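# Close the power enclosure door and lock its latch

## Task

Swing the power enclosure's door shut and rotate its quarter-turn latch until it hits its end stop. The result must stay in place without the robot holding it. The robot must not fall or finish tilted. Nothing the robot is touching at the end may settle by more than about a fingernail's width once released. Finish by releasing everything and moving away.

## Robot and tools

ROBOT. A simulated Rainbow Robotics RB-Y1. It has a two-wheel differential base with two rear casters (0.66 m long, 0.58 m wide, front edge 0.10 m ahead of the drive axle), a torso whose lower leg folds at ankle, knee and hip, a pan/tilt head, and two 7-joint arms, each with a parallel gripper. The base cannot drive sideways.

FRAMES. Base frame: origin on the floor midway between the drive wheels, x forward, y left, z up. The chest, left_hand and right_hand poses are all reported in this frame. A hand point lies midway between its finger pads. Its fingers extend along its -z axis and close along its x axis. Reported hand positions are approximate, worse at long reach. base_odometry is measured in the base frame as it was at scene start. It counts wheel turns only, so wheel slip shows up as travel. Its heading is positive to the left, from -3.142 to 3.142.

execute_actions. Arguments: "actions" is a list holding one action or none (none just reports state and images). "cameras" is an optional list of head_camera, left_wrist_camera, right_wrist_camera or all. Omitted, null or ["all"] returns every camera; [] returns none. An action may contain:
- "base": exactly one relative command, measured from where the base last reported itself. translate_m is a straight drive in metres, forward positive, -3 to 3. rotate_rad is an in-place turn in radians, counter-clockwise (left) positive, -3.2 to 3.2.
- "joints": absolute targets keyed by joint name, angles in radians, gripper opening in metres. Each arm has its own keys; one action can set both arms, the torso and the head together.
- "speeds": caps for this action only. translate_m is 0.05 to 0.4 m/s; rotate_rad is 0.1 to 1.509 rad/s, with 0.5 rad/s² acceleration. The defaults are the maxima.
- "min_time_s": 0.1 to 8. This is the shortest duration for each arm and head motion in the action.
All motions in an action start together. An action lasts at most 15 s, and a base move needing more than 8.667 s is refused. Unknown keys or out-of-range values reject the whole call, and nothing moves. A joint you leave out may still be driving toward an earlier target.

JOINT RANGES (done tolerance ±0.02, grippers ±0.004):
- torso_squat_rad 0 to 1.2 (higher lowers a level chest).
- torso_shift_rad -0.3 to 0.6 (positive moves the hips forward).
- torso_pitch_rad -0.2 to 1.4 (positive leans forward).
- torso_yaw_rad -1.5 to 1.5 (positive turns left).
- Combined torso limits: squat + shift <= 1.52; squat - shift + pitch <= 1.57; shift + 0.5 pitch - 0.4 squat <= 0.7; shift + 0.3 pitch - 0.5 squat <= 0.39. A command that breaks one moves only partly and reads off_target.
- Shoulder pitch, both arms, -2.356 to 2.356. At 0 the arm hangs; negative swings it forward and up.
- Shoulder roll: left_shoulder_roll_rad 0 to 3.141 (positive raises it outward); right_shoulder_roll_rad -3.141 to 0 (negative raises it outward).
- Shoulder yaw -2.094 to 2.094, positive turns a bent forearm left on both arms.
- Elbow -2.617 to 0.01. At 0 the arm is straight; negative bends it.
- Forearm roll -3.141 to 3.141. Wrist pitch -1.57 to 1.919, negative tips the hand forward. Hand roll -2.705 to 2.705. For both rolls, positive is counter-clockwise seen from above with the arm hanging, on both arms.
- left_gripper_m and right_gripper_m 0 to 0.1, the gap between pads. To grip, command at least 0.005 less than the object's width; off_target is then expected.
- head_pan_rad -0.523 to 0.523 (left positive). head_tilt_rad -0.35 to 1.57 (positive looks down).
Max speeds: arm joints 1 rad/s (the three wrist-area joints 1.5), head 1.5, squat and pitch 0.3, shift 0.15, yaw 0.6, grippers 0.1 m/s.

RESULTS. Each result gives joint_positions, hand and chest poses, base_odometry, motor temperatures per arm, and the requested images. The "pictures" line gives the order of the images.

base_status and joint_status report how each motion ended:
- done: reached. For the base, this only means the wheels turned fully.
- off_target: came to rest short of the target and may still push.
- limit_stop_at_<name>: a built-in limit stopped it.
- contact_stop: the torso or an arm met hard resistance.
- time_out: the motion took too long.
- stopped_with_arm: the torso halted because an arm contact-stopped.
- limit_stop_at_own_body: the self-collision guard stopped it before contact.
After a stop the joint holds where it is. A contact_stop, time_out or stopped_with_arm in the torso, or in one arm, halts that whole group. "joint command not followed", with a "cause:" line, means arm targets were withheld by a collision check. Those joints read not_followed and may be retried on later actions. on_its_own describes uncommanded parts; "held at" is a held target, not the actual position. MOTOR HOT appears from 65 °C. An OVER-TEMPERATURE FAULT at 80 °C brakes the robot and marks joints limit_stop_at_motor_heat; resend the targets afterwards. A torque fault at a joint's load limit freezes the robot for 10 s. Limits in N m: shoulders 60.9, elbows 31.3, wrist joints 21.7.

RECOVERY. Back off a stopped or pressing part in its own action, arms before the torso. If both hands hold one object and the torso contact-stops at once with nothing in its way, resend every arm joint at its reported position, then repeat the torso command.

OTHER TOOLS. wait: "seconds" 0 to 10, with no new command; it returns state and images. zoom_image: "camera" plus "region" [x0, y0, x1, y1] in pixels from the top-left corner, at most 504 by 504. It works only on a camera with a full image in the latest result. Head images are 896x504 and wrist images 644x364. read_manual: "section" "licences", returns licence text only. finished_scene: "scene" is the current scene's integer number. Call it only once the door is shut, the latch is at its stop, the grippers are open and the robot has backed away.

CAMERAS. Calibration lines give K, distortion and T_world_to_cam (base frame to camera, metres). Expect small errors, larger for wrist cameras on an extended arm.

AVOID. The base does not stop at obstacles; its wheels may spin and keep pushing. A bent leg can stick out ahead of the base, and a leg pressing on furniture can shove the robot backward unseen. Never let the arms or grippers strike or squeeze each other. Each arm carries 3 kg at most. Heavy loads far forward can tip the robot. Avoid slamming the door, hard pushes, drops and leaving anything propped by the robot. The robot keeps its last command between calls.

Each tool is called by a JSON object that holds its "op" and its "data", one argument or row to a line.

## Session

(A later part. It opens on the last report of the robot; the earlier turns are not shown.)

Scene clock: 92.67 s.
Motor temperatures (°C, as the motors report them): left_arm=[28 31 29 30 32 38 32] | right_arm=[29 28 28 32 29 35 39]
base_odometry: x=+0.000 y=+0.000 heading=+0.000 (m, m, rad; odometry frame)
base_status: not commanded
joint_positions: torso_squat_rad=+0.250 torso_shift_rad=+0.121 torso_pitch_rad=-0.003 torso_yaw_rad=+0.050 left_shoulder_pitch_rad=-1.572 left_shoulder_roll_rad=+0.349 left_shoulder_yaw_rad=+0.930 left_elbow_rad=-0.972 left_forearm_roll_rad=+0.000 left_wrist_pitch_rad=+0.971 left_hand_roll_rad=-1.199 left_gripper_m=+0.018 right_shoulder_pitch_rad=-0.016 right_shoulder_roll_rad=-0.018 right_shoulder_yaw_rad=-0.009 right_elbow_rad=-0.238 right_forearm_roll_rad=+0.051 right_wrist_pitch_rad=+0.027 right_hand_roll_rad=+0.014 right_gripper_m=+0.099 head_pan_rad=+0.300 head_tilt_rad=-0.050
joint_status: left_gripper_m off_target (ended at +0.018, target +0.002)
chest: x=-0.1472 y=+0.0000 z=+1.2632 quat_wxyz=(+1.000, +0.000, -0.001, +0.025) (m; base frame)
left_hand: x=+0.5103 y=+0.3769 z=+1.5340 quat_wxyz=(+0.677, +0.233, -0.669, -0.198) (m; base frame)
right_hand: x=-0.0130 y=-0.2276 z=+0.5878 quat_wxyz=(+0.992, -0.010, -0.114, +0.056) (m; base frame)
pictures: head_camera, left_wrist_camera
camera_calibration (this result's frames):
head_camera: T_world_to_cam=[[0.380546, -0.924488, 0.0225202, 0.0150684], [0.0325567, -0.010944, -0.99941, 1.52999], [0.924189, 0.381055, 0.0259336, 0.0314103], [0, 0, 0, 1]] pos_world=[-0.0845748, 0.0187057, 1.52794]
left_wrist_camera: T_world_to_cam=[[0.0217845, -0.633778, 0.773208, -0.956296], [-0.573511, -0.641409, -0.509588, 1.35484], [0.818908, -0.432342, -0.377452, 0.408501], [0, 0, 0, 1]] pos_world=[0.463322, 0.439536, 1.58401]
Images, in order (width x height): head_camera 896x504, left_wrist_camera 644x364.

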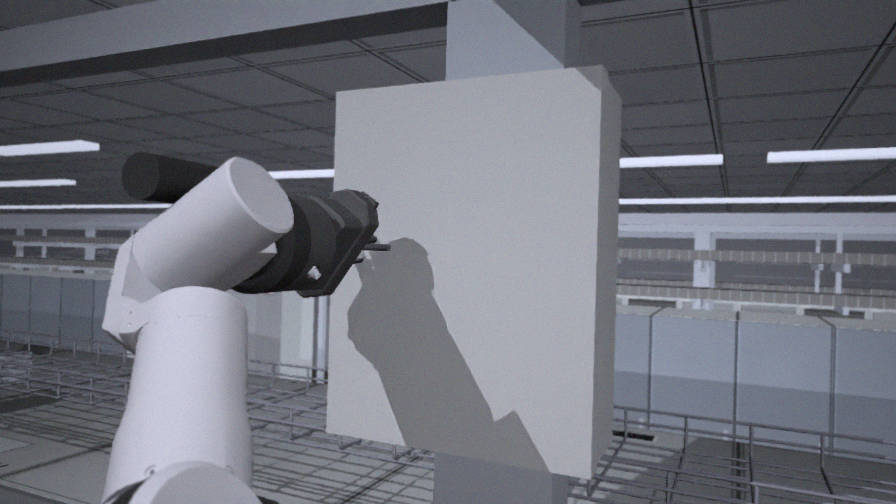

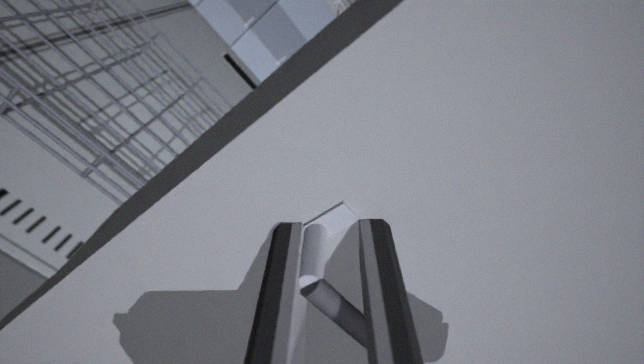

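Try counter-clockwise while pressed.

{"op": "execute_actions", "data": {
  "actions": [
    {"joints":{"left_hand_roll_rad":-0.0},"min_time_s":2.5}
  ],
  "cameras": ["head_camera","left_wrist_camera"]
}}

Scene clock: 99.13 s.
Motor temperatures (°C, as the motors report them): left_arm=[29 31 29 30 33 38 32] | right_arm=[29 28 28 32 29 35 39]
base_odometry: x=+0.000 y=+0.000 heading=+0.001 (m, m, rad; odometry frame)
base_status: not commanded
joint_positions: torso_squat_rad=+0.250 torso_shift_rad=+0.121 torso_pitch_rad=-0.002 torso_yaw_rad=+0.051 left_shoulder_pitch_rad=-1.568 left_shoulder_roll_rad=+0.351 left_shoulder_yaw_rad=+0.931 left_elbow_rad=-0.971 left_forearm_roll_rad=-0.001 left_wrist_pitch_rad=+0.971 left_hand_roll_rad=-0.001 left_gripper_m=+0.013 right_shoulder_pitch_rad=-0.016 right_shoulder_roll_rad=-0.018 right_shoulder_yaw_rad=-0.009 right_elbow_rad=-0.238 right_forearm_roll_rad=+0.051 right_wrist_pitch_rad=+0.027 right_hand_roll_rad=+0.014 right_gripper_m=+0.099 head_pan_rad=+0.300 head_tilt_rad=-0.050
joint_status: all done
on_its_own: left_gripper_m moved -0.005 toward your old target +0.002
chest: x=-0.1471 y=+0.0004 z=+1.2632 quat_wxyz=(+1.000, +0.000, -0.001, +0.025) (m; base frame)
left_hand: x=+0.5103 y=+0.3802 z=+1.5315 quat_wxyz=(+0.672, -0.184, -0.683, +0.221) (m; base frame)
right_hand: x=-0.0129 y=-0.2275 z=+0.5879 quat_wxyz=(+0.992, -0.011, -0.114, +0.056) (m; base frame)
pictures: head_camera, left_wrist_camera
camera_calibration (this result's frames):
head_camera: T_world_to_cam=[[0.381008, -0.924281, 0.0231794, 0.0146947], [0.0324555, -0.0116846, -0.999405, 1.52997], [0.924002, 0.381533, 0.0255461, 0.0315978], [0, 0, 0, 1]] pos_world=[-0.0844509, 0.0194034, 1.52791]
left_wrist_camera: T_world_to_cam=[[-0.0340612, 0.489339, 0.871428, -1.50119], [-0.568694, -0.7265, 0.385728, 0.0143949], [0.821844, -0.482437, 0.303029, -0.615609], [0, 0, 0, 1]] pos_world=[0.462988, 0.448057, 1.48918]
Images, in order (width x height): head_camera 896x504, left_wrist_camera 644x364.

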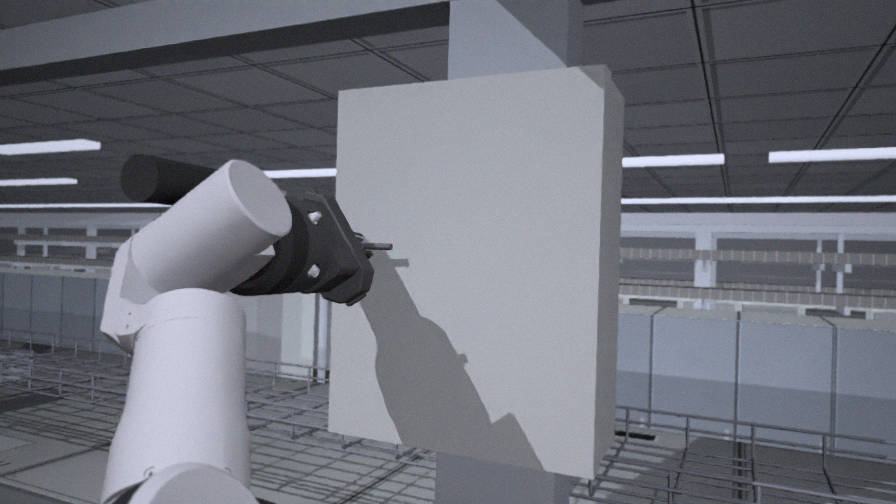

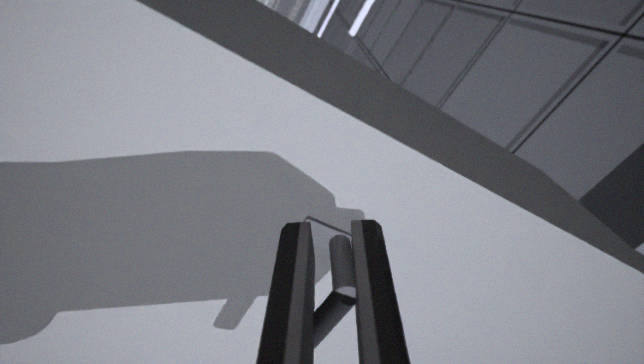

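{"op": "execute_actions", "data": {
  "actions": [
    {"joints":{"left_hand_roll_rad":-0.6,"left_gripper_m":0.025,"torso_shift_rad":0.1}}
  ],
  "cameras": []
}}

{"op": "execute_actions", "data": {
  "actions": [
    {"joints":{"torso_yaw_rad":-0.02,"torso_shift_rad":0.085}}
  ],
  "cameras": ["head_camera","left_wrist_camera"]
}}

{"op": "execute_actions", "data": {
  "actions": [
    {"joints":{"torso_squat_rad":0.37}}
  ],
  "cameras": ["head_camera","left_wrist_camera"]
}}

Scene clock: 105.57 s.
Motor temperatures (°C, as the motors report them): left_arm=[29 31 29 30 33 38 32] | right_arm=[29 28 28 32 29 35 39]
base_odometry: x=+0.000 y=+0.000 heading=+0.000 (m, m, rad; odometry frame)
base_status: not commanded
joint_positions: torso_squat_rad=+0.250 torso_shift_rad=+0.100 torso_pitch_rad=+0.000 torso_yaw_rad=+0.050 left_shoulder_pitch_rad=-1.571 left_shoulder_roll_rad=+0.349 left_shoulder_yaw_rad=+0.930 left_elbow_rad=-0.970 left_forearm_roll_rad=+0.000 left_wrist_pitch_rad=+0.970 left_hand_roll_rad=-0.600 left_gripper_m=+0.025 right_shoulder_pitch_rad=-0.016 right_shoulder_roll_rad=-0.018 right_shoulder_yaw_rad=-0.009 right_elbow_rad=-0.238 right_forearm_roll_rad=+0.051 right_wrist_pitch_rad=+0.027 right_hand_roll_rad=+0.014 right_gripper_m=+0.099 head_pan_rad=+0.300 head_tilt_rad=-0.050
joint_status: all done
chest: x=-0.1603 y=+0.0002 z=+1.2648 quat_wxyz=(+1.000, +0.000, +0.000, +0.025) (m; base frame)
left_hand: x=+0.4985 y=+0.3771 z=+1.5326 quat_wxyz=(+0.707, +0.024, -0.707, +0.011) (m; base frame)
right_hand: x=-0.0278 y=-0.2276 z=+0.5891 quat_wxyz=(+0.992, -0.010, -0.113, +0.056) (m; base frame)
pictures: none
No camera images: the call's "cameras" was empty. Leave "cameras" out to get every camera's image.

Scene clock: 106.40 s.
Motor temperatures (°C, as the motors report them): left_arm=[29 31 29 30 33 38 32] | right_arm=[29 28 28 32 29 35 39]
base_odometry: x=+0.000 y=+0.000 heading=+0.000 (m, m, rad; odometry frame)
base_status: not commanded
joint_positions: torso_squat_rad=+0.251 torso_shift_rad=+0.083 torso_pitch_rad=-0.004 torso_yaw_rad=-0.018 left_shoulder_pitch_rad=-1.571 left_shoulder_roll_rad=+0.350 left_shoulder_yaw_rad=+0.930 left_elbow_rad=-0.971 left_forearm_roll_rad=+0.000 left_wrist_pitch_rad=+0.970 left_hand_roll_rad=-0.600 left_gripper_m=+0.025 right_shoulder_pitch_rad=-0.016 right_shoulder_roll_rad=-0.018 right_shoulder_yaw_rad=-0.009 right_elbow_rad=-0.238 right_forearm_roll_rad=+0.051 right_wrist_pitch_rad=+0.027 right_hand_roll_rad=+0.014 right_gripper_m=+0.099 head_pan_rad=+0.300 head_tilt_rad=-0.050
joint_status: torso_shift_rad contact_stop (moved -0.017 of -0.015); torso_yaw_rad contact_stop (moved -0.068 of -0.070)
chest: x=-0.1731 y=+0.0003 z=+1.2657 quat_wxyz=(+1.000, +0.000, -0.002, -0.009) (m; base frame)
left_hand: x=+0.5080 y=+0.3328 z=+1.5373 quat_wxyz=(+0.705, +0.001, -0.709, -0.012) (m; base frame)
right_hand: x=-0.0535 y=-0.2360 z=+0.5906 quat_wxyz=(+0.993, -0.014, -0.114, +0.022) (m; base frame)
pictures: head_camera, left_wrist_camera
camera_calibration (this result's frames):
head_camera: T_world_to_cam=[[0.316827, -0.948193, 0.0234662, 0.0129902], [0.0336717, -0.013481, -0.999342, 1.53349], [0.947885, 0.317409, 0.0276561, 0.0570758], [0, 0, 0, 1]] pos_world=[-0.109852, 0.0148739, 1.5306]
left_wrist_camera: T_world_to_cam=[[-0.0140092, -0.0866631, 0.996139, -1.49337], [-0.619397, -0.781324, -0.0766853, 0.731251], [0.784953, -0.61808, -0.0427331, -0.0429875], [0, 0, 0, 1]] pos_world=[0.465757, 0.415355, 1.54184]
Images, in order (width x height): head_camera 896x504, left_wrist_camera 644x364.

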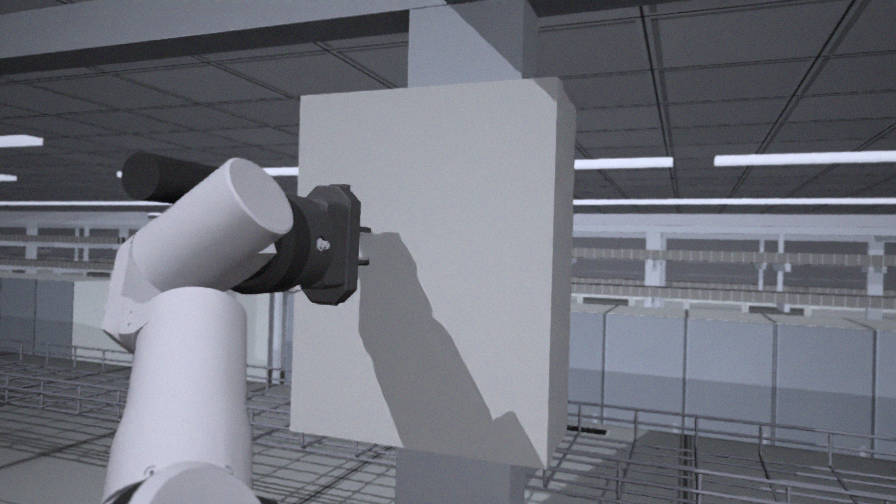

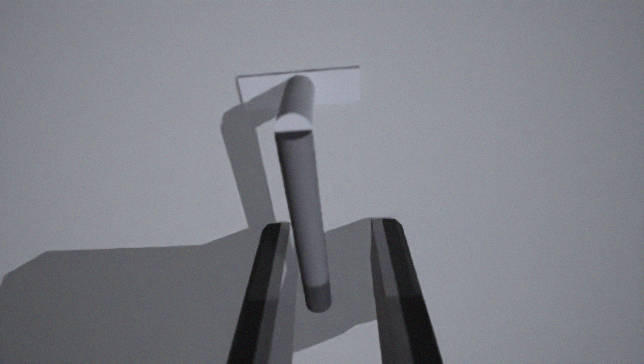

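not run: a stop came earlier in this reply.

{"op": "execute_actions", "data": {
  "actions": [
    {"joints":{"torso_yaw_rad":-0.005,"torso_shift_rad":0.083,"torso_pitch_rad":0,"torso_squat_rad":0.25}}
  ],
  "cameras": []
}}

{"op": "execute_actions", "data": {
  "actions": [
    {"joints":{"torso_squat_rad":0.37,"torso_shift_rad":0.088}}
  ],
  "cameras": ["left_wrist_camera"]
}}

Scene clock: 112.10 s.
Motor temperatures (°C, as the motors report them): left_arm=[29 31 29 30 33 38 32] | right_arm=[29 28 28 32 29 35 39]
base_odometry: x=+0.000 y=+0.000 heading=+0.000 (m, m, rad; odometry frame)
base_status: not commanded
joint_positions: torso_squat_rad=+0.250 torso_shift_rad=+0.083 torso_pitch_rad=+0.000 torso_yaw_rad=-0.005 left_shoulder_pitch_rad=-1.571 left_shoulder_roll_rad=+0.349 left_shoulder_yaw_rad=+0.930 left_elbow_rad=-0.970 left_forearm_roll_rad=+0.000 left_wrist_pitch_rad=+0.970 left_hand_roll_rad=-0.600 left_gripper_m=+0.025 right_shoulder_pitch_rad=-0.016 right_shoulder_roll_rad=-0.018 right_shoulder_yaw_rad=-0.009 right_elbow_rad=-0.238 right_forearm_roll_rad=+0.051 right_wrist_pitch_rad=+0.027 right_hand_roll_rad=+0.014 right_gripper_m=+0.099 head_pan_rad=+0.300 head_tilt_rad=-0.050
joint_status: all done
chest: x=-0.1718 y=+0.0002 z=+1.2658 quat_wxyz=(+1.000, +0.000, +0.000, -0.002) (m; base frame)
left_hand: x=+0.5068 y=+0.3401 z=+1.5338 quat_wxyz=(+0.707, +0.005, -0.707, -0.008) (m; base frame)
right_hand: x=-0.0521 y=-0.2345 z=+0.5901 quat_wxyz=(+0.993, -0.014, -0.112, +0.028) (m; base frame)
pictures: none
No camera images: the call's "cameras" was empty. Leave "cameras" out to get every camera's image.

Scene clock: 113.27 s.
Motor temperatures (°C, as the motors report them): left_arm=[29 31 29 30 33 38 32] | right_arm=[29 28 28 32 29 35 39]
base_odometry: x=+0.000 y=+0.000 heading=+0.000 (m, m, rad; odometry frame)
base_status: not commanded
joint_positions: torso_squat_rad=+0.370 torso_shift_rad=+0.087 torso_pitch_rad=-0.002 torso_yaw_rad=-0.005 left_shoulder_pitch_rad=-1.576 left_shoulder_roll_rad=+0.351 left_shoulder_yaw_rad=+0.929 left_elbow_rad=-0.973 left_forearm_roll_rad=+0.001 left_wrist_pitch_rad=+0.968 left_hand_roll_rad=-0.600 left_gripper_m=+0.026 right_shoulder_pitch_rad=-0.016 right_shoulder_roll_rad=-0.018 right_shoulder_yaw_rad=-0.009 right_elbow_rad=-0.238 right_forearm_roll_rad=+0.051 right_wrist_pitch_rad=+0.027 right_hand_roll_rad=+0.014 right_gripper_m=+0.099 head_pan_rad=+0.300 head_tilt_rad=-0.050
joint_status: all done
chest: x=-0.1716 y=+0.0000 z=+1.2400 quat_wxyz=(+1.000, +0.000, -0.001, -0.002) (m; base frame)
left_hand: x=+0.5049 y=+0.3401 z=+1.5147 quat_wxyz=(+0.703, +0.006, -0.711, -0.008) (m; base frame)
right_hand: x=-0.0508 y=-0.2344 z=+0.5644 quat_wxyz=(+0.993, -0.013, -0.113, +0.028) (m; base frame)
pictures: left_wrist_camera
camera_calibration (this result's frames):
left_wrist_camera: T_world_to_cam=[[-0.0188923, -0.0881242, 0.99593, -1.46695], [-0.609095, -0.788913, -0.0813606, 0.737762], [0.792872, -0.608154, -0.0387717, -0.0502784], [0, 0, 0, 1]] pos_world=[0.461518, 0.422179, 1.51906]
Images, in order (width x height): left_wrist_camera 644x364.

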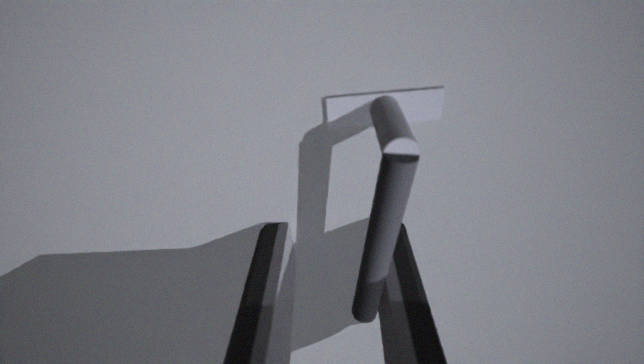

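{"op": "execute_actions", "data": {
  "actions": [
    {"joints":{"torso_squat_rad":0.43,"torso_shift_rad":0.098,"torso_yaw_rad":0.015,"left_hand_roll_rad":-1.2},"min_time_s":1.2}
  ],
  "cameras": ["left_wrist_camera"]
}}

{"op": "execute_actions", "data": {
  "actions": [
    {"joints":{"torso_squat_rad":0.45,"torso_shift_rad":0.112,"torso_yaw_rad":0.045,"left_hand_roll_rad":-1.75},"min_time_s":1}
  ],
  "cameras": ["head_camera","left_wrist_camera"]
}}

Scene clock: 119.57 s.
Motor temperatures (°C, as the motors report them): left_arm=[29 31 29 31 33 40 32] | right_arm=[29 28 28 32 29 35 39]
base_odometry: x=+0.000 y=+0.000 heading=-0.001 (m, m, rad; odometry frame)
base_status: not commanded
joint_positions: torso_squat_rad=+0.408 torso_shift_rad=+0.093 torso_pitch_rad=-0.004 torso_yaw_rad=+0.005 left_shoulder_pitch_rad=-1.581 left_shoulder_roll_rad=+0.353 left_shoulder_yaw_rad=+0.928 left_elbow_rad=-0.976 left_forearm_roll_rad=+0.002 left_wrist_pitch_rad=+0.965 left_hand_roll_rad=-1.200 left_gripper_m=+0.028 right_shoulder_pitch_rad=-0.016 right_shoulder_roll_rad=-0.018 right_shoulder_yaw_rad=-0.009 right_elbow_rad=-0.238 right_forearm_roll_rad=+0.051 right_wrist_pitch_rad=+0.027 right_hand_roll_rad=+0.014 right_gripper_m=+0.099 head_pan_rad=+0.300 head_tilt_rad=-0.050
joint_status: torso_squat_rad contact_stop (moved +0.038 of +0.060); the others done
on_its_own: torso_squat_rad is held at +0.408, not at your +0.430, since a contact_stop
chest: x=-0.1694 y=-0.0004 z=+1.2297 quat_wxyz=(+1.000, +0.001, -0.002, +0.002) (m; base frame)
left_hand: x=+0.5013 y=+0.3471 z=+1.5117 quat_wxyz=(+0.666, +0.222, -0.681, -0.210) (m; base frame)
right_hand: x=-0.0447 y=-0.2331 z=+0.5542 quat_wxyz=(+0.993, -0.012, -0.114, +0.033) (m; base frame)
pictures: left_wrist_camera
camera_calibration (this result's frames):
left_wrist_camera: T_world_to_cam=[[-0.0198677, -0.636152, 0.771308, -0.933111], [-0.588619, -0.616149, -0.523343, 1.33881], [0.808166, -0.464404, -0.362209, 0.388034], [0, 0, 0, 1]] pos_world=[0.455912, 0.411508, 1.56092]
Images, in order (width x height): left_wrist_camera 644x364.

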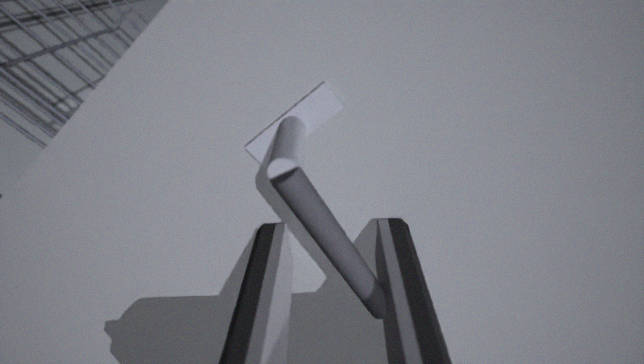

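not run: a stop came earlier in this reply.

{"op": "execute_actions", "data": {
  "actions": [
    {"joints":{"torso_squat_rad":0.33,"torso_shift_rad":0.093,"torso_yaw_rad":0.005,"torso_pitch_rad":0,"left_hand_roll_rad":-0.8}}
  ],
  "cameras": []
}}

{"op": "execute_actions", "data": {
  "actions": [
    {"base":{"translate_m":0.012},"speeds":{"translate_m":0.05}}
  ],
  "cameras": ["left_wrist_camera"]
}}

{"op": "execute_actions", "data": {
  "actions": [
    {"joints":{"left_shoulder_pitch_rad":-1.53,"left_wrist_pitch_rad":0.93},"min_time_s":1.5}
  ],
  "cameras": ["head_camera","left_wrist_camera"]
}}

Scene clock: 124.93 s.
Motor temperatures (°C, as the motors report them): left_arm=[29 31 29 31 34 45 32] | right_arm=[29 28 28 32 29 35 39]
base_odometry: x=+0.000 y=+0.000 heading=+0.000 (m, m, rad; odometry frame)
base_status: not commanded
joint_positions: torso_squat_rad=+0.330 torso_shift_rad=+0.093 torso_pitch_rad=+0.000 torso_yaw_rad=+0.005 left_shoulder_pitch_rad=-1.571 left_shoulder_roll_rad=+0.349 left_shoulder_yaw_rad=+0.930 left_elbow_rad=-0.971 left_forearm_roll_rad=+0.000 left_wrist_pitch_rad=+0.970 left_hand_roll_rad=-0.800 left_gripper_m=+0.025 right_shoulder_pitch_rad=-0.016 right_shoulder_roll_rad=-0.018 right_shoulder_yaw_rad=-0.009 right_elbow_rad=-0.238 right_forearm_roll_rad=+0.051 right_wrist_pitch_rad=+0.027 right_hand_roll_rad=+0.014 right_gripper_m=+0.099 head_pan_rad=+0.300 head_tilt_rad=-0.050
joint_status: all done
chest: x=-0.1668 y=+0.0000 z=+1.2493 quat_wxyz=(+1.000, +0.000, +0.000, +0.003) (m; base frame)
left_hand: x=+0.5080 y=+0.3466 z=+1.5182 quat_wxyz=(+0.703, +0.079, -0.703, -0.076) (m; base frame)
right_hand: x=-0.0445 y=-0.2333 z=+0.5736 quat_wxyz=(+0.993, -0.013, -0.113, +0.033) (m; base frame)
pictures: none
No camera images: the call's "cameras" was empty. Leave "cameras" out to get every camera's image.

Scene clock: 125.97 s.
Motor temperatures (°C, as the motors report them): left_arm=[29 31 29 31 34 45 32] | right_arm=[29 28 28 32 29 35 39]
base_odometry: x=+0.011 y=+0.000 heading=+0.002 (m, m, rad; odometry frame)
base_status: done
joint_positions: torso_squat_rad=+0.331 torso_shift_rad=+0.090 torso_pitch_rad=-0.005 torso_yaw_rad=+0.006 left_shoulder_pitch_rad=-1.572 left_shoulder_roll_rad=+0.350 left_shoulder_yaw_rad=+0.930 left_elbow_rad=-0.973 left_forearm_roll_rad=+0.000 left_wrist_pitch_rad=+0.972 left_hand_roll_rad=-0.800 left_gripper_m=+0.024 right_shoulder_pitch_rad=-0.016 right_shoulder_roll_rad=-0.018 right_shoulder_yaw_rad=-0.009 right_elbow_rad=-0.238 right_forearm_roll_rad=+0.051 right_wrist_pitch_rad=+0.027 right_hand_roll_rad=+0.014 right_gripper_m=+0.099 head_pan_rad=+0.300 head_tilt_rad=-0.050
joint_status: not commanded
chest: x=-0.1697 y=+0.0000 z=+1.2493 quat_wxyz=(+1.000, +0.000, -0.002, +0.003) (m; base frame)
left_hand: x=+0.5029 y=+0.3479 z=+1.5223 quat_wxyz=(+0.700, +0.080, -0.705, -0.075) (m; base frame)
right_hand: x=-0.0442 y=-0.2332 z=+0.5742 quat_wxyz=(+0.993, -0.013, -0.115, +0.034) (m; base frame)
pictures: left_wrist_camera
camera_calibration (this result's frames):
left_wrist_camera: T_world_to_cam=[[-0.0119945, -0.283799, 0.958809, -1.3527], [-0.600377, -0.764756, -0.233871, 0.962699], [0.799627, -0.578452, -0.161213, 0.128999], [0, 0, 0, 1]] pos_world=[0.458606, 0.426954, 1.54293]
Images, in order (width x height): left_wrist_camera 644x364.

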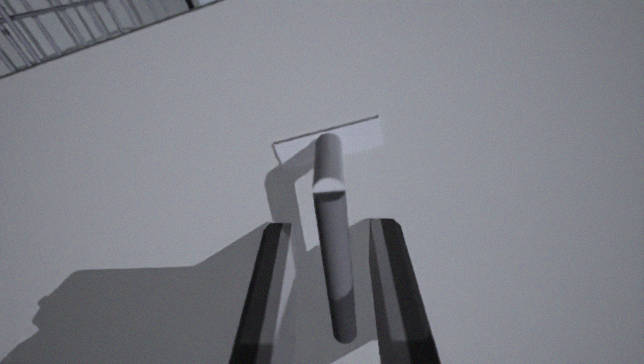

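Scene clock: 127.83 s.
Motor temperatures (°C, as the motors report them): left_arm=[29 31 29 31 34 44 32] | right_arm=[29 28 28 32 29 35 39]
base_odometry: x=+0.011 y=+0.000 heading=+0.002 (m, m, rad; odometry frame)
base_status: not commanded
joint_positions: torso_squat_rad=+0.331 torso_shift_rad=+0.091 torso_pitch_rad=-0.005 torso_yaw_rad=+0.006 left_shoulder_pitch_rad=-1.552 left_shoulder_roll_rad=+0.353 left_shoulder_yaw_rad=+0.927 left_elbow_rad=-0.982 left_forearm_roll_rad=+0.003 left_wrist_pitch_rad=+0.942 left_hand_roll_rad=-0.800 left_gripper_m=+0.025 right_shoulder_pitch_rad=-0.016 right_shoulder_roll_rad=-0.018 right_shoulder_yaw_rad=-0.009 right_elbow_rad=-0.238 right_forearm_roll_rad=+0.051 right_wrist_pitch_rad=+0.027 right_hand_roll_rad=+0.014 right_gripper_m=+0.099 head_pan_rad=+0.300 head_tilt_rad=-0.050
joint_status: left_shoulder_pitch_rad contact_stop (moved +0.020 of +0.042); the others done
chest: x=-0.1697 y=-0.0002 z=+1.2493 quat_wxyz=(+1.000, +0.000, -0.002, +0.003) (m; base frame)
left_hand: x=+0.5029 y=+0.3592 z=+1.5203 quat_wxyz=(+0.695, +0.092, -0.710, -0.064) (m; base frame)
right_hand: x=-0.0442 y=-0.2332 z=+0.5741 quat_wxyz=(+0.993, -0.013, -0.115, +0.034) (m; base frame)
pictures: head_camera, left_wrist_camera
camera_calibration (this result's frames):
head_camera: T_world_to_cam=[[0.338934, -0.94053, 0.0229682, 0.0161752], [0.0344624, -0.0119852, -0.999334, 1.51706], [0.940179, 0.3395, 0.0283507, 0.0522553], [0, 0, 0, 1]] pos_world=[-0.106893, 0.0156549, 1.5142]
left_wrist_camera: T_world_to_cam=[[-0.0197159, -0.285991, 0.95803, -1.34176], [-0.573352, -0.781766, -0.245172, 0.980525], [0.819072, -0.554122, -0.14856, 0.0974149], [0, 0, 0, 1]] pos_world=[0.455943, 0.43679, 1.54032]
Images, in order (width x height): head_camera 896x504, left_wrist_camera 644x364.

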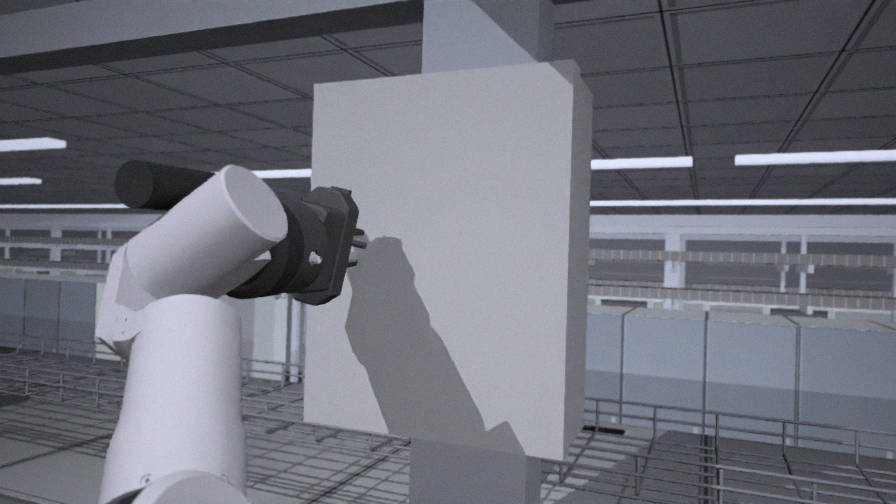

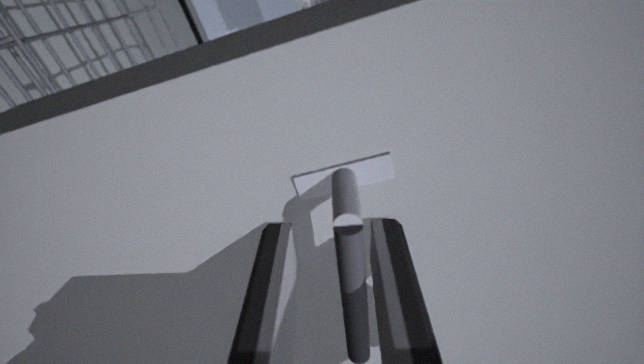

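{"op": "execute_actions", "data": {
  "actions": [
    {"joints":{"left_shoulder_pitch_rad":-1.571,"left_wrist_pitch_rad":0.97,"left_elbow_rad":-0.97,"left_shoulder_roll_rad":0.349,"left_shoulder_yaw_rad":0.93,"left_forearm_roll_rad":0,"left_hand_roll_rad":-0.85}}
  ],
  "cameras": []
}}

{"op": "execute_actions", "data": {
  "actions": [
    {"joints":{"torso_squat_rad":0.42,"torso_shift_rad":0.095}}
  ],
  "cameras": ["left_wrist_camera"]
}}

Scene clock: 132.67 s.
Motor temperatures (°C, as the motors report them): left_arm=[29 31 29 31 34 43 32] | right_arm=[29 28 28 32 29 35 39]
base_odometry: x=+0.011 y=+0.000 heading=+0.002 (m, m, rad; odometry frame)
base_status: not commanded
joint_positions: torso_squat_rad=+0.331 torso_shift_rad=+0.091 torso_pitch_rad=-0.004 torso_yaw_rad=+0.006 left_shoulder_pitch_rad=-1.572 left_shoulder_roll_rad=+0.355 left_shoulder_yaw_rad=+0.931 left_elbow_rad=-0.975 left_forearm_roll_rad=-0.001 left_wrist_pitch_rad=+0.969 left_hand_roll_rad=-0.850 left_gripper_m=+0.025 right_shoulder_pitch_rad=-0.016 right_shoulder_roll_rad=-0.018 right_shoulder_yaw_rad=-0.009 right_elbow_rad=-0.238 right_forearm_roll_rad=+0.051 right_wrist_pitch_rad=+0.027 right_hand_roll_rad=+0.014 right_gripper_m=+0.099 head_pan_rad=+0.300 head_tilt_rad=-0.050
joint_status: all done
chest: x=-0.1691 y=+0.0006 z=+1.2493 quat_wxyz=(+1.000, +0.000, -0.002, +0.003) (m; base frame)
left_hand: x=+0.5024 y=+0.3529 z=+1.5231 quat_wxyz=(+0.698, +0.100, -0.704, -0.089) (m; base frame)
right_hand: x=-0.0441 y=-0.2332 z=+0.5742 quat_wxyz=(+0.993, -0.013, -0.114, +0.034) (m; base frame)
pictures: none
No camera images: the call's "cameras" was empty. Leave "cameras" out to get every camera's image.

Scene clock: 133.73 s.
Motor temperatures (°C, as the motors report them): left_arm=[29 31 29 31 34 44 32] | right_arm=[29 28 28 32 29 35 39]
base_odometry: x=+0.011 y=+0.000 heading=+0.002 (m, m, rad; odometry frame)
base_status: not commanded
joint_positions: torso_squat_rad=+0.420 torso_shift_rad=+0.094 torso_pitch_rad=-0.003 torso_yaw_rad=+0.006 left_shoulder_pitch_rad=-1.580 left_shoulder_roll_rad=+0.357 left_shoulder_yaw_rad=+0.929 left_elbow_rad=-0.978 left_forearm_roll_rad=+0.001 left_wrist_pitch_rad=+0.966 left_hand_roll_rad=-0.850 left_gripper_m=+0.027 right_shoulder_pitch_rad=-0.016 right_shoulder_roll_rad=-0.018 right_shoulder_yaw_rad=-0.009 right_elbow_rad=-0.238 right_forearm_roll_rad=+0.051 right_wrist_pitch_rad=+0.027 right_hand_roll_rad=+0.014 right_gripper_m=+0.099 head_pan_rad=+0.300 head_tilt_rad=-0.050
joint_status: all done
chest: x=-0.1693 y=+0.0004 z=+1.2262 quat_wxyz=(+1.000, +0.000, -0.002, +0.003) (m; base frame)
left_hand: x=+0.5003 y=+0.3526 z=+1.5074 quat_wxyz=(+0.693, +0.102, -0.709, -0.088) (m; base frame)
right_hand: x=-0.0448 y=-0.2331 z=+0.5509 quat_wxyz=(+0.993, -0.013, -0.114, +0.034) (m; base frame)
pictures: left_wrist_camera
camera_calibration (this result's frames):
left_wrist_camera: T_world_to_cam=[[-0.0246852, -0.331375, 0.943176, -1.29046], [-0.588195, -0.75806, -0.28173, 1.02496], [0.808342, -0.561726, -0.1762, 0.143663], [0, 0, 0, 1]] pos_world=[0.454892, 0.430053, 1.53121]
Images, in order (width x height): left_wrist_camera 644x364.

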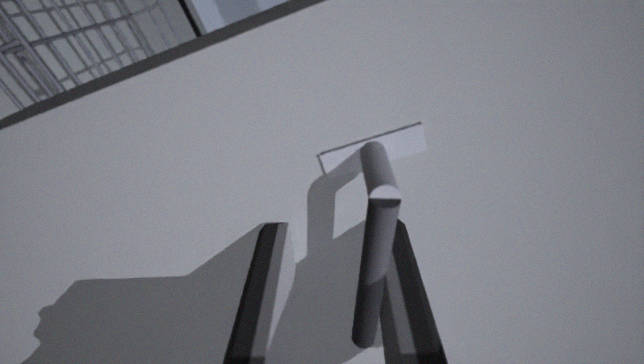

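Progressing (~25°).

{"op": "execute_actions", "data": {
  "actions": [
    {"joints":{"torso_squat_rad":0.48,"torso_shift_rad":0.098,"left_hand_roll_rad":-1.15},"min_time_s":1}
  ],
  "cameras": ["left_wrist_camera"]
}}

{"op": "execute_actions", "data": {
  "actions": [
    {"joints":{"torso_squat_rad":0.51,"torso_shift_rad":0.11,"torso_yaw_rad":0.03,"left_hand_roll_rad":-1.5},"min_time_s":1}
  ],
  "cameras": ["left_wrist_camera"]
}}

Scene clock: 147.50 s.
Motor temperatures (°C, as the motors report them): left_arm=[28 31 29 32 33 44 32] | right_arm=[29 28 28 32 29 35 39]
TORQUE FAULT: left_elbow_rad reached its load limit. The robot stopped for 10 seconds, dropped its targets and accepts commands again. The stop added 9.1 s to the call and to motion_time.
base_odometry: x=+0.011 y=+0.000 heading=+0.001 (m, m, rad; odometry frame)
base_status: not commanded
joint_positions: torso_squat_rad=+0.440 torso_shift_rad=+0.094 torso_pitch_rad=-0.006 torso_yaw_rad=+0.006 left_shoulder_pitch_rad=-1.583 left_shoulder_roll_rad=+0.360 left_shoulder_yaw_rad=+0.929 left_elbow_rad=-0.981 left_forearm_roll_rad=+0.001 left_wrist_pitch_rad=+0.964 left_hand_roll_rad=-0.876 left_gripper_m=+0.026 right_shoulder_pitch_rad=-0.016 right_shoulder_roll_rad=-0.018 right_shoulder_yaw_rad=-0.009 right_elbow_rad=-0.238 right_forearm_roll_rad=+0.051 right_wrist_pitch_rad=+0.027 right_hand_roll_rad=+0.014 right_gripper_m=+0.099 head_pan_rad=+0.300 head_tilt_rad=-0.050
joint_status: torso_squat_rad torque_fault (moved +0.019 of +0.060); left_hand_roll_rad torque_fault (moved -0.026 of -0.300); the others done
on_its_own: torso_squat_rad is held at +0.440, not at your +0.480, since a torque_fault; left_hand_roll_rad is held at -0.876, not at your -1.150, since a torque_fault
chest: x=-0.1707 y=+0.0002 z=+1.2206 quat_wxyz=(+1.000, +0.000, -0.003, +0.003) (m; base frame)
left_hand: x=+0.4960 y=+0.3549 z=+1.5084 quat_wxyz=(+0.687, +0.113, -0.711, -0.095) (m; base frame)
right_hand: x=-0.0444 y=-0.2331 z=+0.5456 quat_wxyz=(+0.993, -0.013, -0.115, +0.034) (m; base frame)
pictures: left_wrist_camera
camera_calibration (this result's frames):
left_wrist_camera: T_world_to_cam=[[-0.0336403, -0.355927, 0.933908, -1.26365], [-0.580376, -0.753782, -0.308184, 1.0589], [0.813654, -0.552385, -0.181214, 0.150209], [0, 0, 0, 1]] pos_world=[0.44983, 0.431385, 1.53368]
Images, in order (width x height): left_wrist_camera 644x364.

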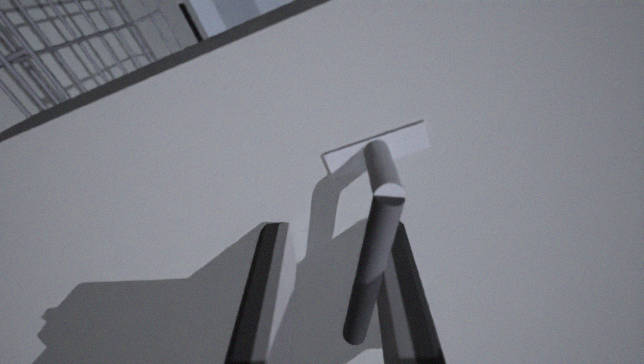

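not run: a stop came earlier in this reply.

{"op": "execute_actions", "data": {
  "actions": [
    {"joints":{"torso_squat_rad":0.38,"torso_shift_rad":0.07,"torso_pitch_rad":0,"left_gripper_m":0.04}}
  ],
  "cameras": []
}}

{"op": "execute_actions", "data": {
  "actions": [
    {"joints":{"torso_shift_rad":-0.02}}
  ],
  "cameras": []
}}

{"op": "execute_actions", "data": {
  "actions": [
    {"joints":{"torso_squat_rad":0.27,"torso_yaw_rad":0.06,"left_shoulder_pitch_rad":-1.571,"left_wrist_pitch_rad":0.97,"left_elbow_rad":-0.97,"left_shoulder_roll_rad":0.349,"left_shoulder_yaw_rad":0.93,"left_forearm_roll_rad":0,"left_hand_roll_rad":1.4,"left_gripper_m":0.09}}
  ],
  "cameras": ["head_camera","left_wrist_camera"]
}}

{"op": "execute_actions", "data": {
  "actions": [
    {"joints":{"torso_shift_rad":0.095}}
  ],
  "cameras": ["left_wrist_camera"]
}}

Scene clock: 159.23 s.
Motor temperatures (°C, as the motors report them): left_arm=[28 31 29 31 33 43 32] | right_arm=[29 28 28 32 29 35 39]
base_odometry: x=+0.011 y=+0.000 heading=+0.001 (m, m, rad; odometry frame)
base_status: not commanded
joint_positions: torso_squat_rad=+0.380 torso_shift_rad=+0.070 torso_pitch_rad=+0.000 torso_yaw_rad=+0.006 left_shoulder_pitch_rad=-1.580 left_shoulder_roll_rad=+0.358 left_shoulder_yaw_rad=+0.929 left_elbow_rad=-0.978 left_forearm_roll_rad=+0.001 left_wrist_pitch_rad=+0.965 left_hand_roll_rad=-0.876 left_gripper_m=+0.040 right_shoulder_pitch_rad=-0.016 right_shoulder_roll_rad=-0.018 right_shoulder_yaw_rad=-0.009 right_elbow_rad=-0.238 right_forearm_roll_rad=+0.051 right_wrist_pitch_rad=+0.027 right_hand_roll_rad=+0.014 right_gripper_m=+0.099 head_pan_rad=+0.300 head_tilt_rad=-0.050
joint_status: all done
on_its_own: left_hand_roll_rad is held at -0.876, not at your -1.150, since a torque_fault
chest: x=-0.1825 y=+0.0003 z=+1.2384 quat_wxyz=(+1.000, +0.000, +0.000, +0.003) (m; base frame)
left_hand: x=+0.4878 y=+0.3530 z=+1.5178 quat_wxyz=(+0.692, +0.111, -0.706, -0.097) (m; base frame)
right_hand: x=-0.0604 y=-0.2331 z=+0.5627 quat_wxyz=(+0.993, -0.013, -0.112, +0.034) (m; base frame)
pictures: none
No camera images: the call's "cameras" was empty. Leave "cameras" out to get every camera's image.

Scene clock: 160.63 s.
Motor temperatures (°C, as the motors report them): left_arm=[28 31 29 31 33 42 32] | right_arm=[29 28 28 32 29 35 39]
base_odometry: x=+0.011 y=+0.000 heading=+0.001 (m, m, rad; odometry frame)
base_status: not commanded
joint_positions: torso_squat_rad=+0.380 torso_shift_rad=-0.020 torso_pitch_rad=+0.000 torso_yaw_rad=+0.006 left_shoulder_pitch_rad=-1.580 left_shoulder_roll_rad=+0.357 left_shoulder_yaw_rad=+0.929 left_elbow_rad=-0.978 left_forearm_roll_rad=+0.001 left_wrist_pitch_rad=+0.966 left_hand_roll_rad=-0.876 left_gripper_m=+0.040 right_shoulder_pitch_rad=-0.016 right_shoulder_roll_rad=-0.018 right_shoulder_yaw_rad=-0.009 right_elbow_rad=-0.238 right_forearm_roll_rad=+0.051 right_wrist_pitch_rad=+0.027 right_hand_roll_rad=+0.014 right_gripper_m=+0.099 head_pan_rad=+0.300 head_tilt_rad=-0.050
joint_status: all done
on_its_own: left_hand_roll_rad is held at -0.876, not at your -1.150, since a torque_fault
chest: x=-0.2410 y=+0.0003 z=+1.2399 quat_wxyz=(+1.000, +0.000, +0.000, +0.003) (m; base frame)
left_hand: x=+0.4292 y=+0.3530 z=+1.5194 quat_wxyz=(+0.692, +0.111, -0.706, -0.097) (m; base frame)
right_hand: x=-0.1188 y=-0.2331 z=+0.5642 quat_wxyz=(+0.993, -0.013, -0.112, +0.034) (m; base frame)
pictures: none
No camera images: the call's "cameras" was empty. Leave "cameras" out to get every camera's image.

Scene clock: 162.73 s.
Motor temperatures (°C, as the motors report them): left_arm=[28 31 29 31 33 42 32] | right_arm=[29 28 28 32 29 35 39]
base_odometry: x=+0.011 y=+0.000 heading=+0.001 (m, m, rad; odometry frame)
base_status: not commanded
joint_positions: torso_squat_rad=+0.270 torso_shift_rad=-0.020 torso_pitch_rad=+0.000 torso_yaw_rad=+0.060 left_shoulder_pitch_rad=-1.571 left_shoulder_roll_rad=+0.349 left_shoulder_yaw_rad=+0.930 left_elbow_rad=-0.970 left_forearm_roll_rad=+0.000 left_wrist_pitch_rad=+0.970 left_hand_roll_rad=+1.400 left_gripper_m=+0.090 right_shoulder_pitch_rad=-0.016 right_shoulder_roll_rad=-0.018 right_shoulder_yaw_rad=-0.009 right_elbow_rad=-0.238 right_forearm_roll_rad=+0.051 right_wrist_pitch_rad=+0.027 right_hand_roll_rad=+0.014 right_gripper_m=+0.099 head_pan_rad=+0.300 head_tilt_rad=-0.050
joint_status: all done
chest: x=-0.2414 y=+0.0003 z=+1.2644 quat_wxyz=(+1.000, +0.000, +0.000, +0.030) (m; base frame)
left_hand: x=+0.4138 y=+0.3834 z=+1.5321 quat_wxyz=(+0.370, -0.579, -0.405, +0.603) (m; base frame)
right_hand: x=-0.1069 y=-0.2262 z=+0.5887 quat_wxyz=(+0.992, -0.010, -0.113, +0.061) (m; base frame)
pictures: head_camera, left_wrist_camera
camera_calibration (this result's frames):
head_camera: T_world_to_cam=[[0.389485, -0.920775, 0.0217908, 0.0542097], [0.0299318, -0.0109926, -0.999491, 1.53377], [0.920546, 0.389939, 0.023279, 0.120745], [0, 0, 0, 1]] pos_world=[-0.178174, 0.019692, 1.529]
left_wrist_camera: T_world_to_cam=[[-0.0631385, 0.940092, -0.335023, 0.181116], [-0.621793, 0.225522, 0.750009, -0.939571], [0.780632, 0.25567, 0.570304, -1.21041], [0, 0, 0, 1]] pos_world=[0.372098, 0.351092, 1.45566]
Images, in order (width x height): head_camera 896x504, left_wrist_camera 644x364.

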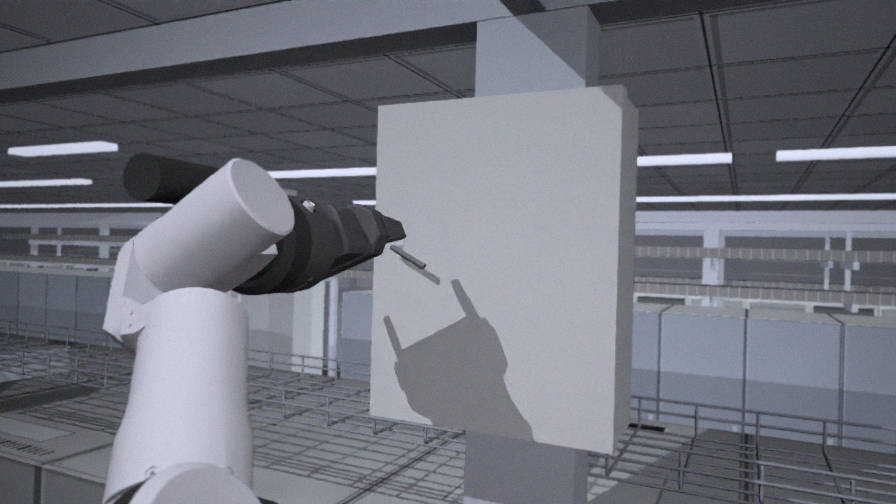

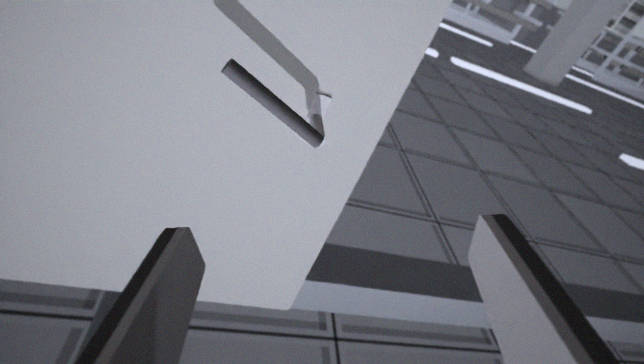

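Scene clock: 164.30 s.
Motor temperatures (°C, as the motors report them): left_arm=[28 31 29 31 33 42 32] | right_arm=[29 28 28 32 29 35 39]
base_odometry: x=+0.011 y=+0.000 heading=+0.001 (m, m, rad; odometry frame)
base_status: not commanded
joint_positions: torso_squat_rad=+0.270 torso_shift_rad=+0.095 torso_pitch_rad=+0.000 torso_yaw_rad=+0.060 left_shoulder_pitch_rad=-1.571 left_shoulder_roll_rad=+0.349 left_shoulder_yaw_rad=+0.930 left_elbow_rad=-0.970 left_forearm_roll_rad=+0.000 left_wrist_pitch_rad=+0.970 left_hand_roll_rad=+1.400 left_gripper_m=+0.090 right_shoulder_pitch_rad=-0.016 right_shoulder_roll_rad=-0.018 right_shoulder_yaw_rad=-0.009 right_elbow_rad=-0.238 right_forearm_roll_rad=+0.051 right_wrist_pitch_rad=+0.027 right_hand_roll_rad=+0.014 right_gripper_m=+0.099 head_pan_rad=+0.300 head_tilt_rad=-0.050
joint_status: all done
chest: x=-0.1639 y=+0.0003 z=+1.2615 quat_wxyz=(+1.000, +0.000, +0.000, +0.030) (m; base frame)
left_hand: x=+0.4914 y=+0.3834 z=+1.5292 quat_wxyz=(+0.370, -0.579, -0.405, +0.603) (m; base frame)
right_hand: x=-0.0295 y=-0.2262 z=+0.5858 quat_wxyz=(+0.992, -0.010, -0.113, +0.061) (m; base frame)
pictures: left_wrist_camera
camera_calibration (this result's frames):
left_wrist_camera: T_world_to_cam=[[-0.0631678, 0.940091, -0.33502, 0.185028], [-0.621728, 0.225523, 0.750062, -0.889254], [0.780681, 0.255671, 0.570236, -1.26916], [0, 0, 0, 1]] pos_world=[0.449622, 0.351091, 1.4527]
Images, in order (width x height): left_wrist_camera 644x364.

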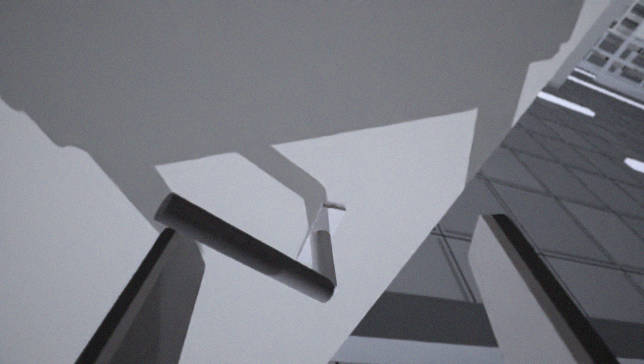

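Well centered.

{"op": "execute_actions", "data": {
  "actions": [
    {"joints":{"left_hand_roll_rad":0.5,"left_gripper_m":0.08},"min_time_s":3}
  ],
  "cameras": ["head_camera","left_wrist_camera"]
}}

Scene clock: 172.40 s.
Motor temperatures (°C, as the motors report them): left_arm=[28 31 29 31 33 41 32] | right_arm=[29 28 28 32 29 35 39]
base_odometry: x=+0.011 y=+0.000 heading=+0.001 (m, m, rad; odometry frame)
base_status: not commanded
joint_positions: torso_squat_rad=+0.270 torso_shift_rad=+0.095 torso_pitch_rad=+0.000 torso_yaw_rad=+0.060 left_shoulder_pitch_rad=-1.575 left_shoulder_roll_rad=+0.348 left_shoulder_yaw_rad=+0.929 left_elbow_rad=-0.971 left_forearm_roll_rad=+0.001 left_wrist_pitch_rad=+0.969 left_hand_roll_rad=+0.500 left_gripper_m=+0.080 right_shoulder_pitch_rad=-0.016 right_shoulder_roll_rad=-0.018 right_shoulder_yaw_rad=-0.009 right_elbow_rad=-0.238 right_forearm_roll_rad=+0.051 right_wrist_pitch_rad=+0.027 right_hand_roll_rad=+0.014 right_gripper_m=+0.099 head_pan_rad=+0.300 head_tilt_rad=-0.050
joint_status: all done
chest: x=-0.1640 y=-0.0002 z=+1.2615 quat_wxyz=(+1.000, +0.000, +0.000, +0.030) (m; base frame)
left_hand: x=+0.4905 y=+0.3810 z=+1.5334 quat_wxyz=(+0.594, -0.347, -0.619, +0.380) (m; base frame)
right_hand: x=-0.0294 y=-0.2262 z=+0.5857 quat_wxyz=(+0.992, -0.010, -0.113, +0.060) (m; base frame)
pictures: head_camera, left_wrist_camera
camera_calibration (this result's frames):
head_camera: T_world_to_cam=[[0.389222, -0.920899, 0.0212267, 0.0243856], [0.0302701, -0.0102444, -0.999489, 1.5286], [0.920647, 0.389666, 0.0238884, 0.0490349], [0, 0, 0, 1]] pos_world=[-0.100906, 0.019009, 1.52613]
left_wrist_camera: T_world_to_cam=[[-0.0592347, 0.845955, 0.529954, -1.10379], [-0.586532, -0.459076, 0.667255, -0.521861], [0.807757, -0.271311, 0.523373, -1.01096], [0, 0, 0, 1]] pos_world=[0.445138, 0.419899, 1.46228]
Images, in order (width x height): head_camera 896x504, left_wrist_camera 644x364.

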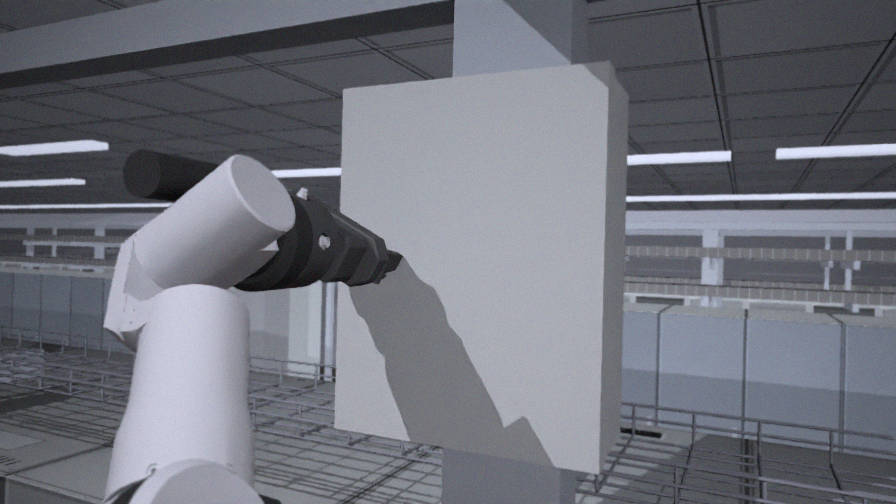

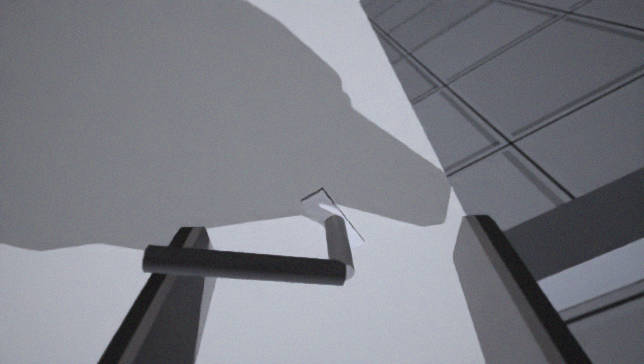

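{"op": "execute_actions", "data": {
  "actions": [
    {"joints":{"left_hand_roll_rad":-0.25},"min_time_s":3}
  ],
  "cameras": ["left_wrist_camera"]
}}

Scene clock: 178.17 s.
Motor temperatures (°C, as the motors report them): left_arm=[28 31 29 31 33 40 32] | right_arm=[29 28 28 32 29 35 39]
base_odometry: x=+0.011 y=+0.000 heading=+0.001 (m, m, rad; odometry frame)
base_status: not commanded
joint_positions: torso_squat_rad=+0.270 torso_shift_rad=+0.095 torso_pitch_rad=+0.000 torso_yaw_rad=+0.059 left_shoulder_pitch_rad=-1.574 left_shoulder_roll_rad=+0.345 left_shoulder_yaw_rad=+0.929 left_elbow_rad=-0.969 left_forearm_roll_rad=+0.002 left_wrist_pitch_rad=+0.970 left_hand_roll_rad=-0.250 left_gripper_m=+0.080 right_shoulder_pitch_rad=-0.016 right_shoulder_roll_rad=-0.018 right_shoulder_yaw_rad=-0.009 right_elbow_rad=-0.238 right_forearm_roll_rad=+0.051 right_wrist_pitch_rad=+0.027 right_hand_roll_rad=+0.014 right_gripper_m=+0.099 head_pan_rad=+0.300 head_tilt_rad=-0.050
joint_status: all done
chest: x=-0.1640 y=-0.0004 z=+1.2615 quat_wxyz=(+1.000, +0.001, +0.000, +0.030) (m; base frame)
left_hand: x=+0.4919 y=+0.3783 z=+1.5310 quat_wxyz=(+0.694, -0.098, -0.701, +0.134) (m; base frame)
right_hand: x=-0.0295 y=-0.2263 z=+0.5856 quat_wxyz=(+0.992, -0.009, -0.113, +0.060) (m; base frame)
pictures: left_wrist_camera
camera_calibration (this result's frames):
left_wrist_camera: T_world_to_cam=[[-0.0219414, 0.258054, 0.965881, -1.56346], [-0.566326, -0.79937, 0.200703, 0.31238], [0.823889, -0.5426, 0.163682, -0.366216], [0, 0, 0, 1]] pos_world=[0.444326, 0.454456, 1.50736]
Images, in order (width x height): left_wrist_camera 644x364.

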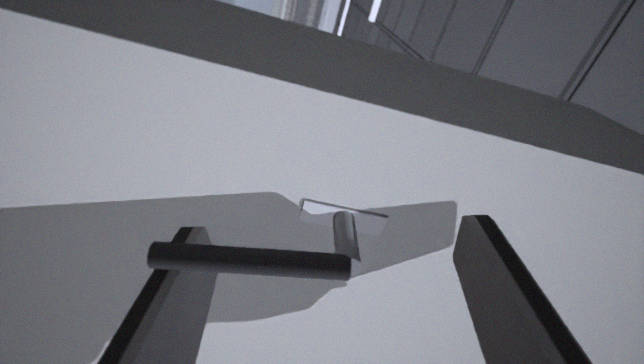

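{"op": "execute_actions", "data": {
  "actions": [
    {"joints":{"left_hand_roll_rad":-0.5},"min_time_s":1.5}
  ],
  "cameras": ["left_wrist_camera"]
}}

Scene clock: 182.90 s.
Motor temperatures (°C, as the motors report them): left_arm=[28 32 29 31 34 40 32] | right_arm=[29 28 28 32 29 35 39]
base_odometry: x=+0.011 y=+0.000 heading=+0.001 (m, m, rad; odometry frame)
base_status: not commanded
joint_positions: torso_squat_rad=+0.270 torso_shift_rad=+0.095 torso_pitch_rad=+0.000 torso_yaw_rad=+0.059 left_shoulder_pitch_rad=-1.573 left_shoulder_roll_rad=+0.343 left_shoulder_yaw_rad=+0.929 left_elbow_rad=-0.968 left_forearm_roll_rad=+0.002 left_wrist_pitch_rad=+0.971 left_hand_roll_rad=-0.499 left_gripper_m=+0.080 right_shoulder_pitch_rad=-0.016 right_shoulder_roll_rad=-0.018 right_shoulder_yaw_rad=-0.009 right_elbow_rad=-0.238 right_forearm_roll_rad=+0.051 right_wrist_pitch_rad=+0.027 right_hand_roll_rad=+0.014 right_gripper_m=+0.099 head_pan_rad=+0.300 head_tilt_rad=-0.050
joint_status: all done
chest: x=-0.1640 y=-0.0006 z=+1.2615 quat_wxyz=(+1.000, +0.001, +0.000, +0.030) (m; base frame)
left_hand: x=+0.4930 y=+0.3760 z=+1.5294 quat_wxyz=(+0.706, -0.011, -0.706, +0.046) (m; base frame)
right_hand: x=-0.0295 y=-0.2263 z=+0.5855 quat_wxyz=(+0.992, -0.009, -0.113, +0.060) (m; base frame)
pictures: left_wrist_camera
camera_calibration (this result's frames):
left_wrist_camera: T_world_to_cam=[[-0.00541681, 0.0114265, 0.99992, -1.52878], [-0.567695, -0.823214, 0.00633191, 0.618373], [0.823221, -0.567616, 0.010946, -0.124734], [0, 0, 0, 1]] pos_world=[0.44545, 0.455721, 1.52611]
Images, in order (width x height): left_wrist_camera 644x364.

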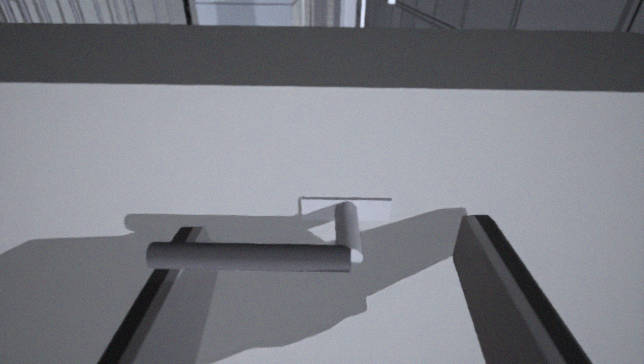

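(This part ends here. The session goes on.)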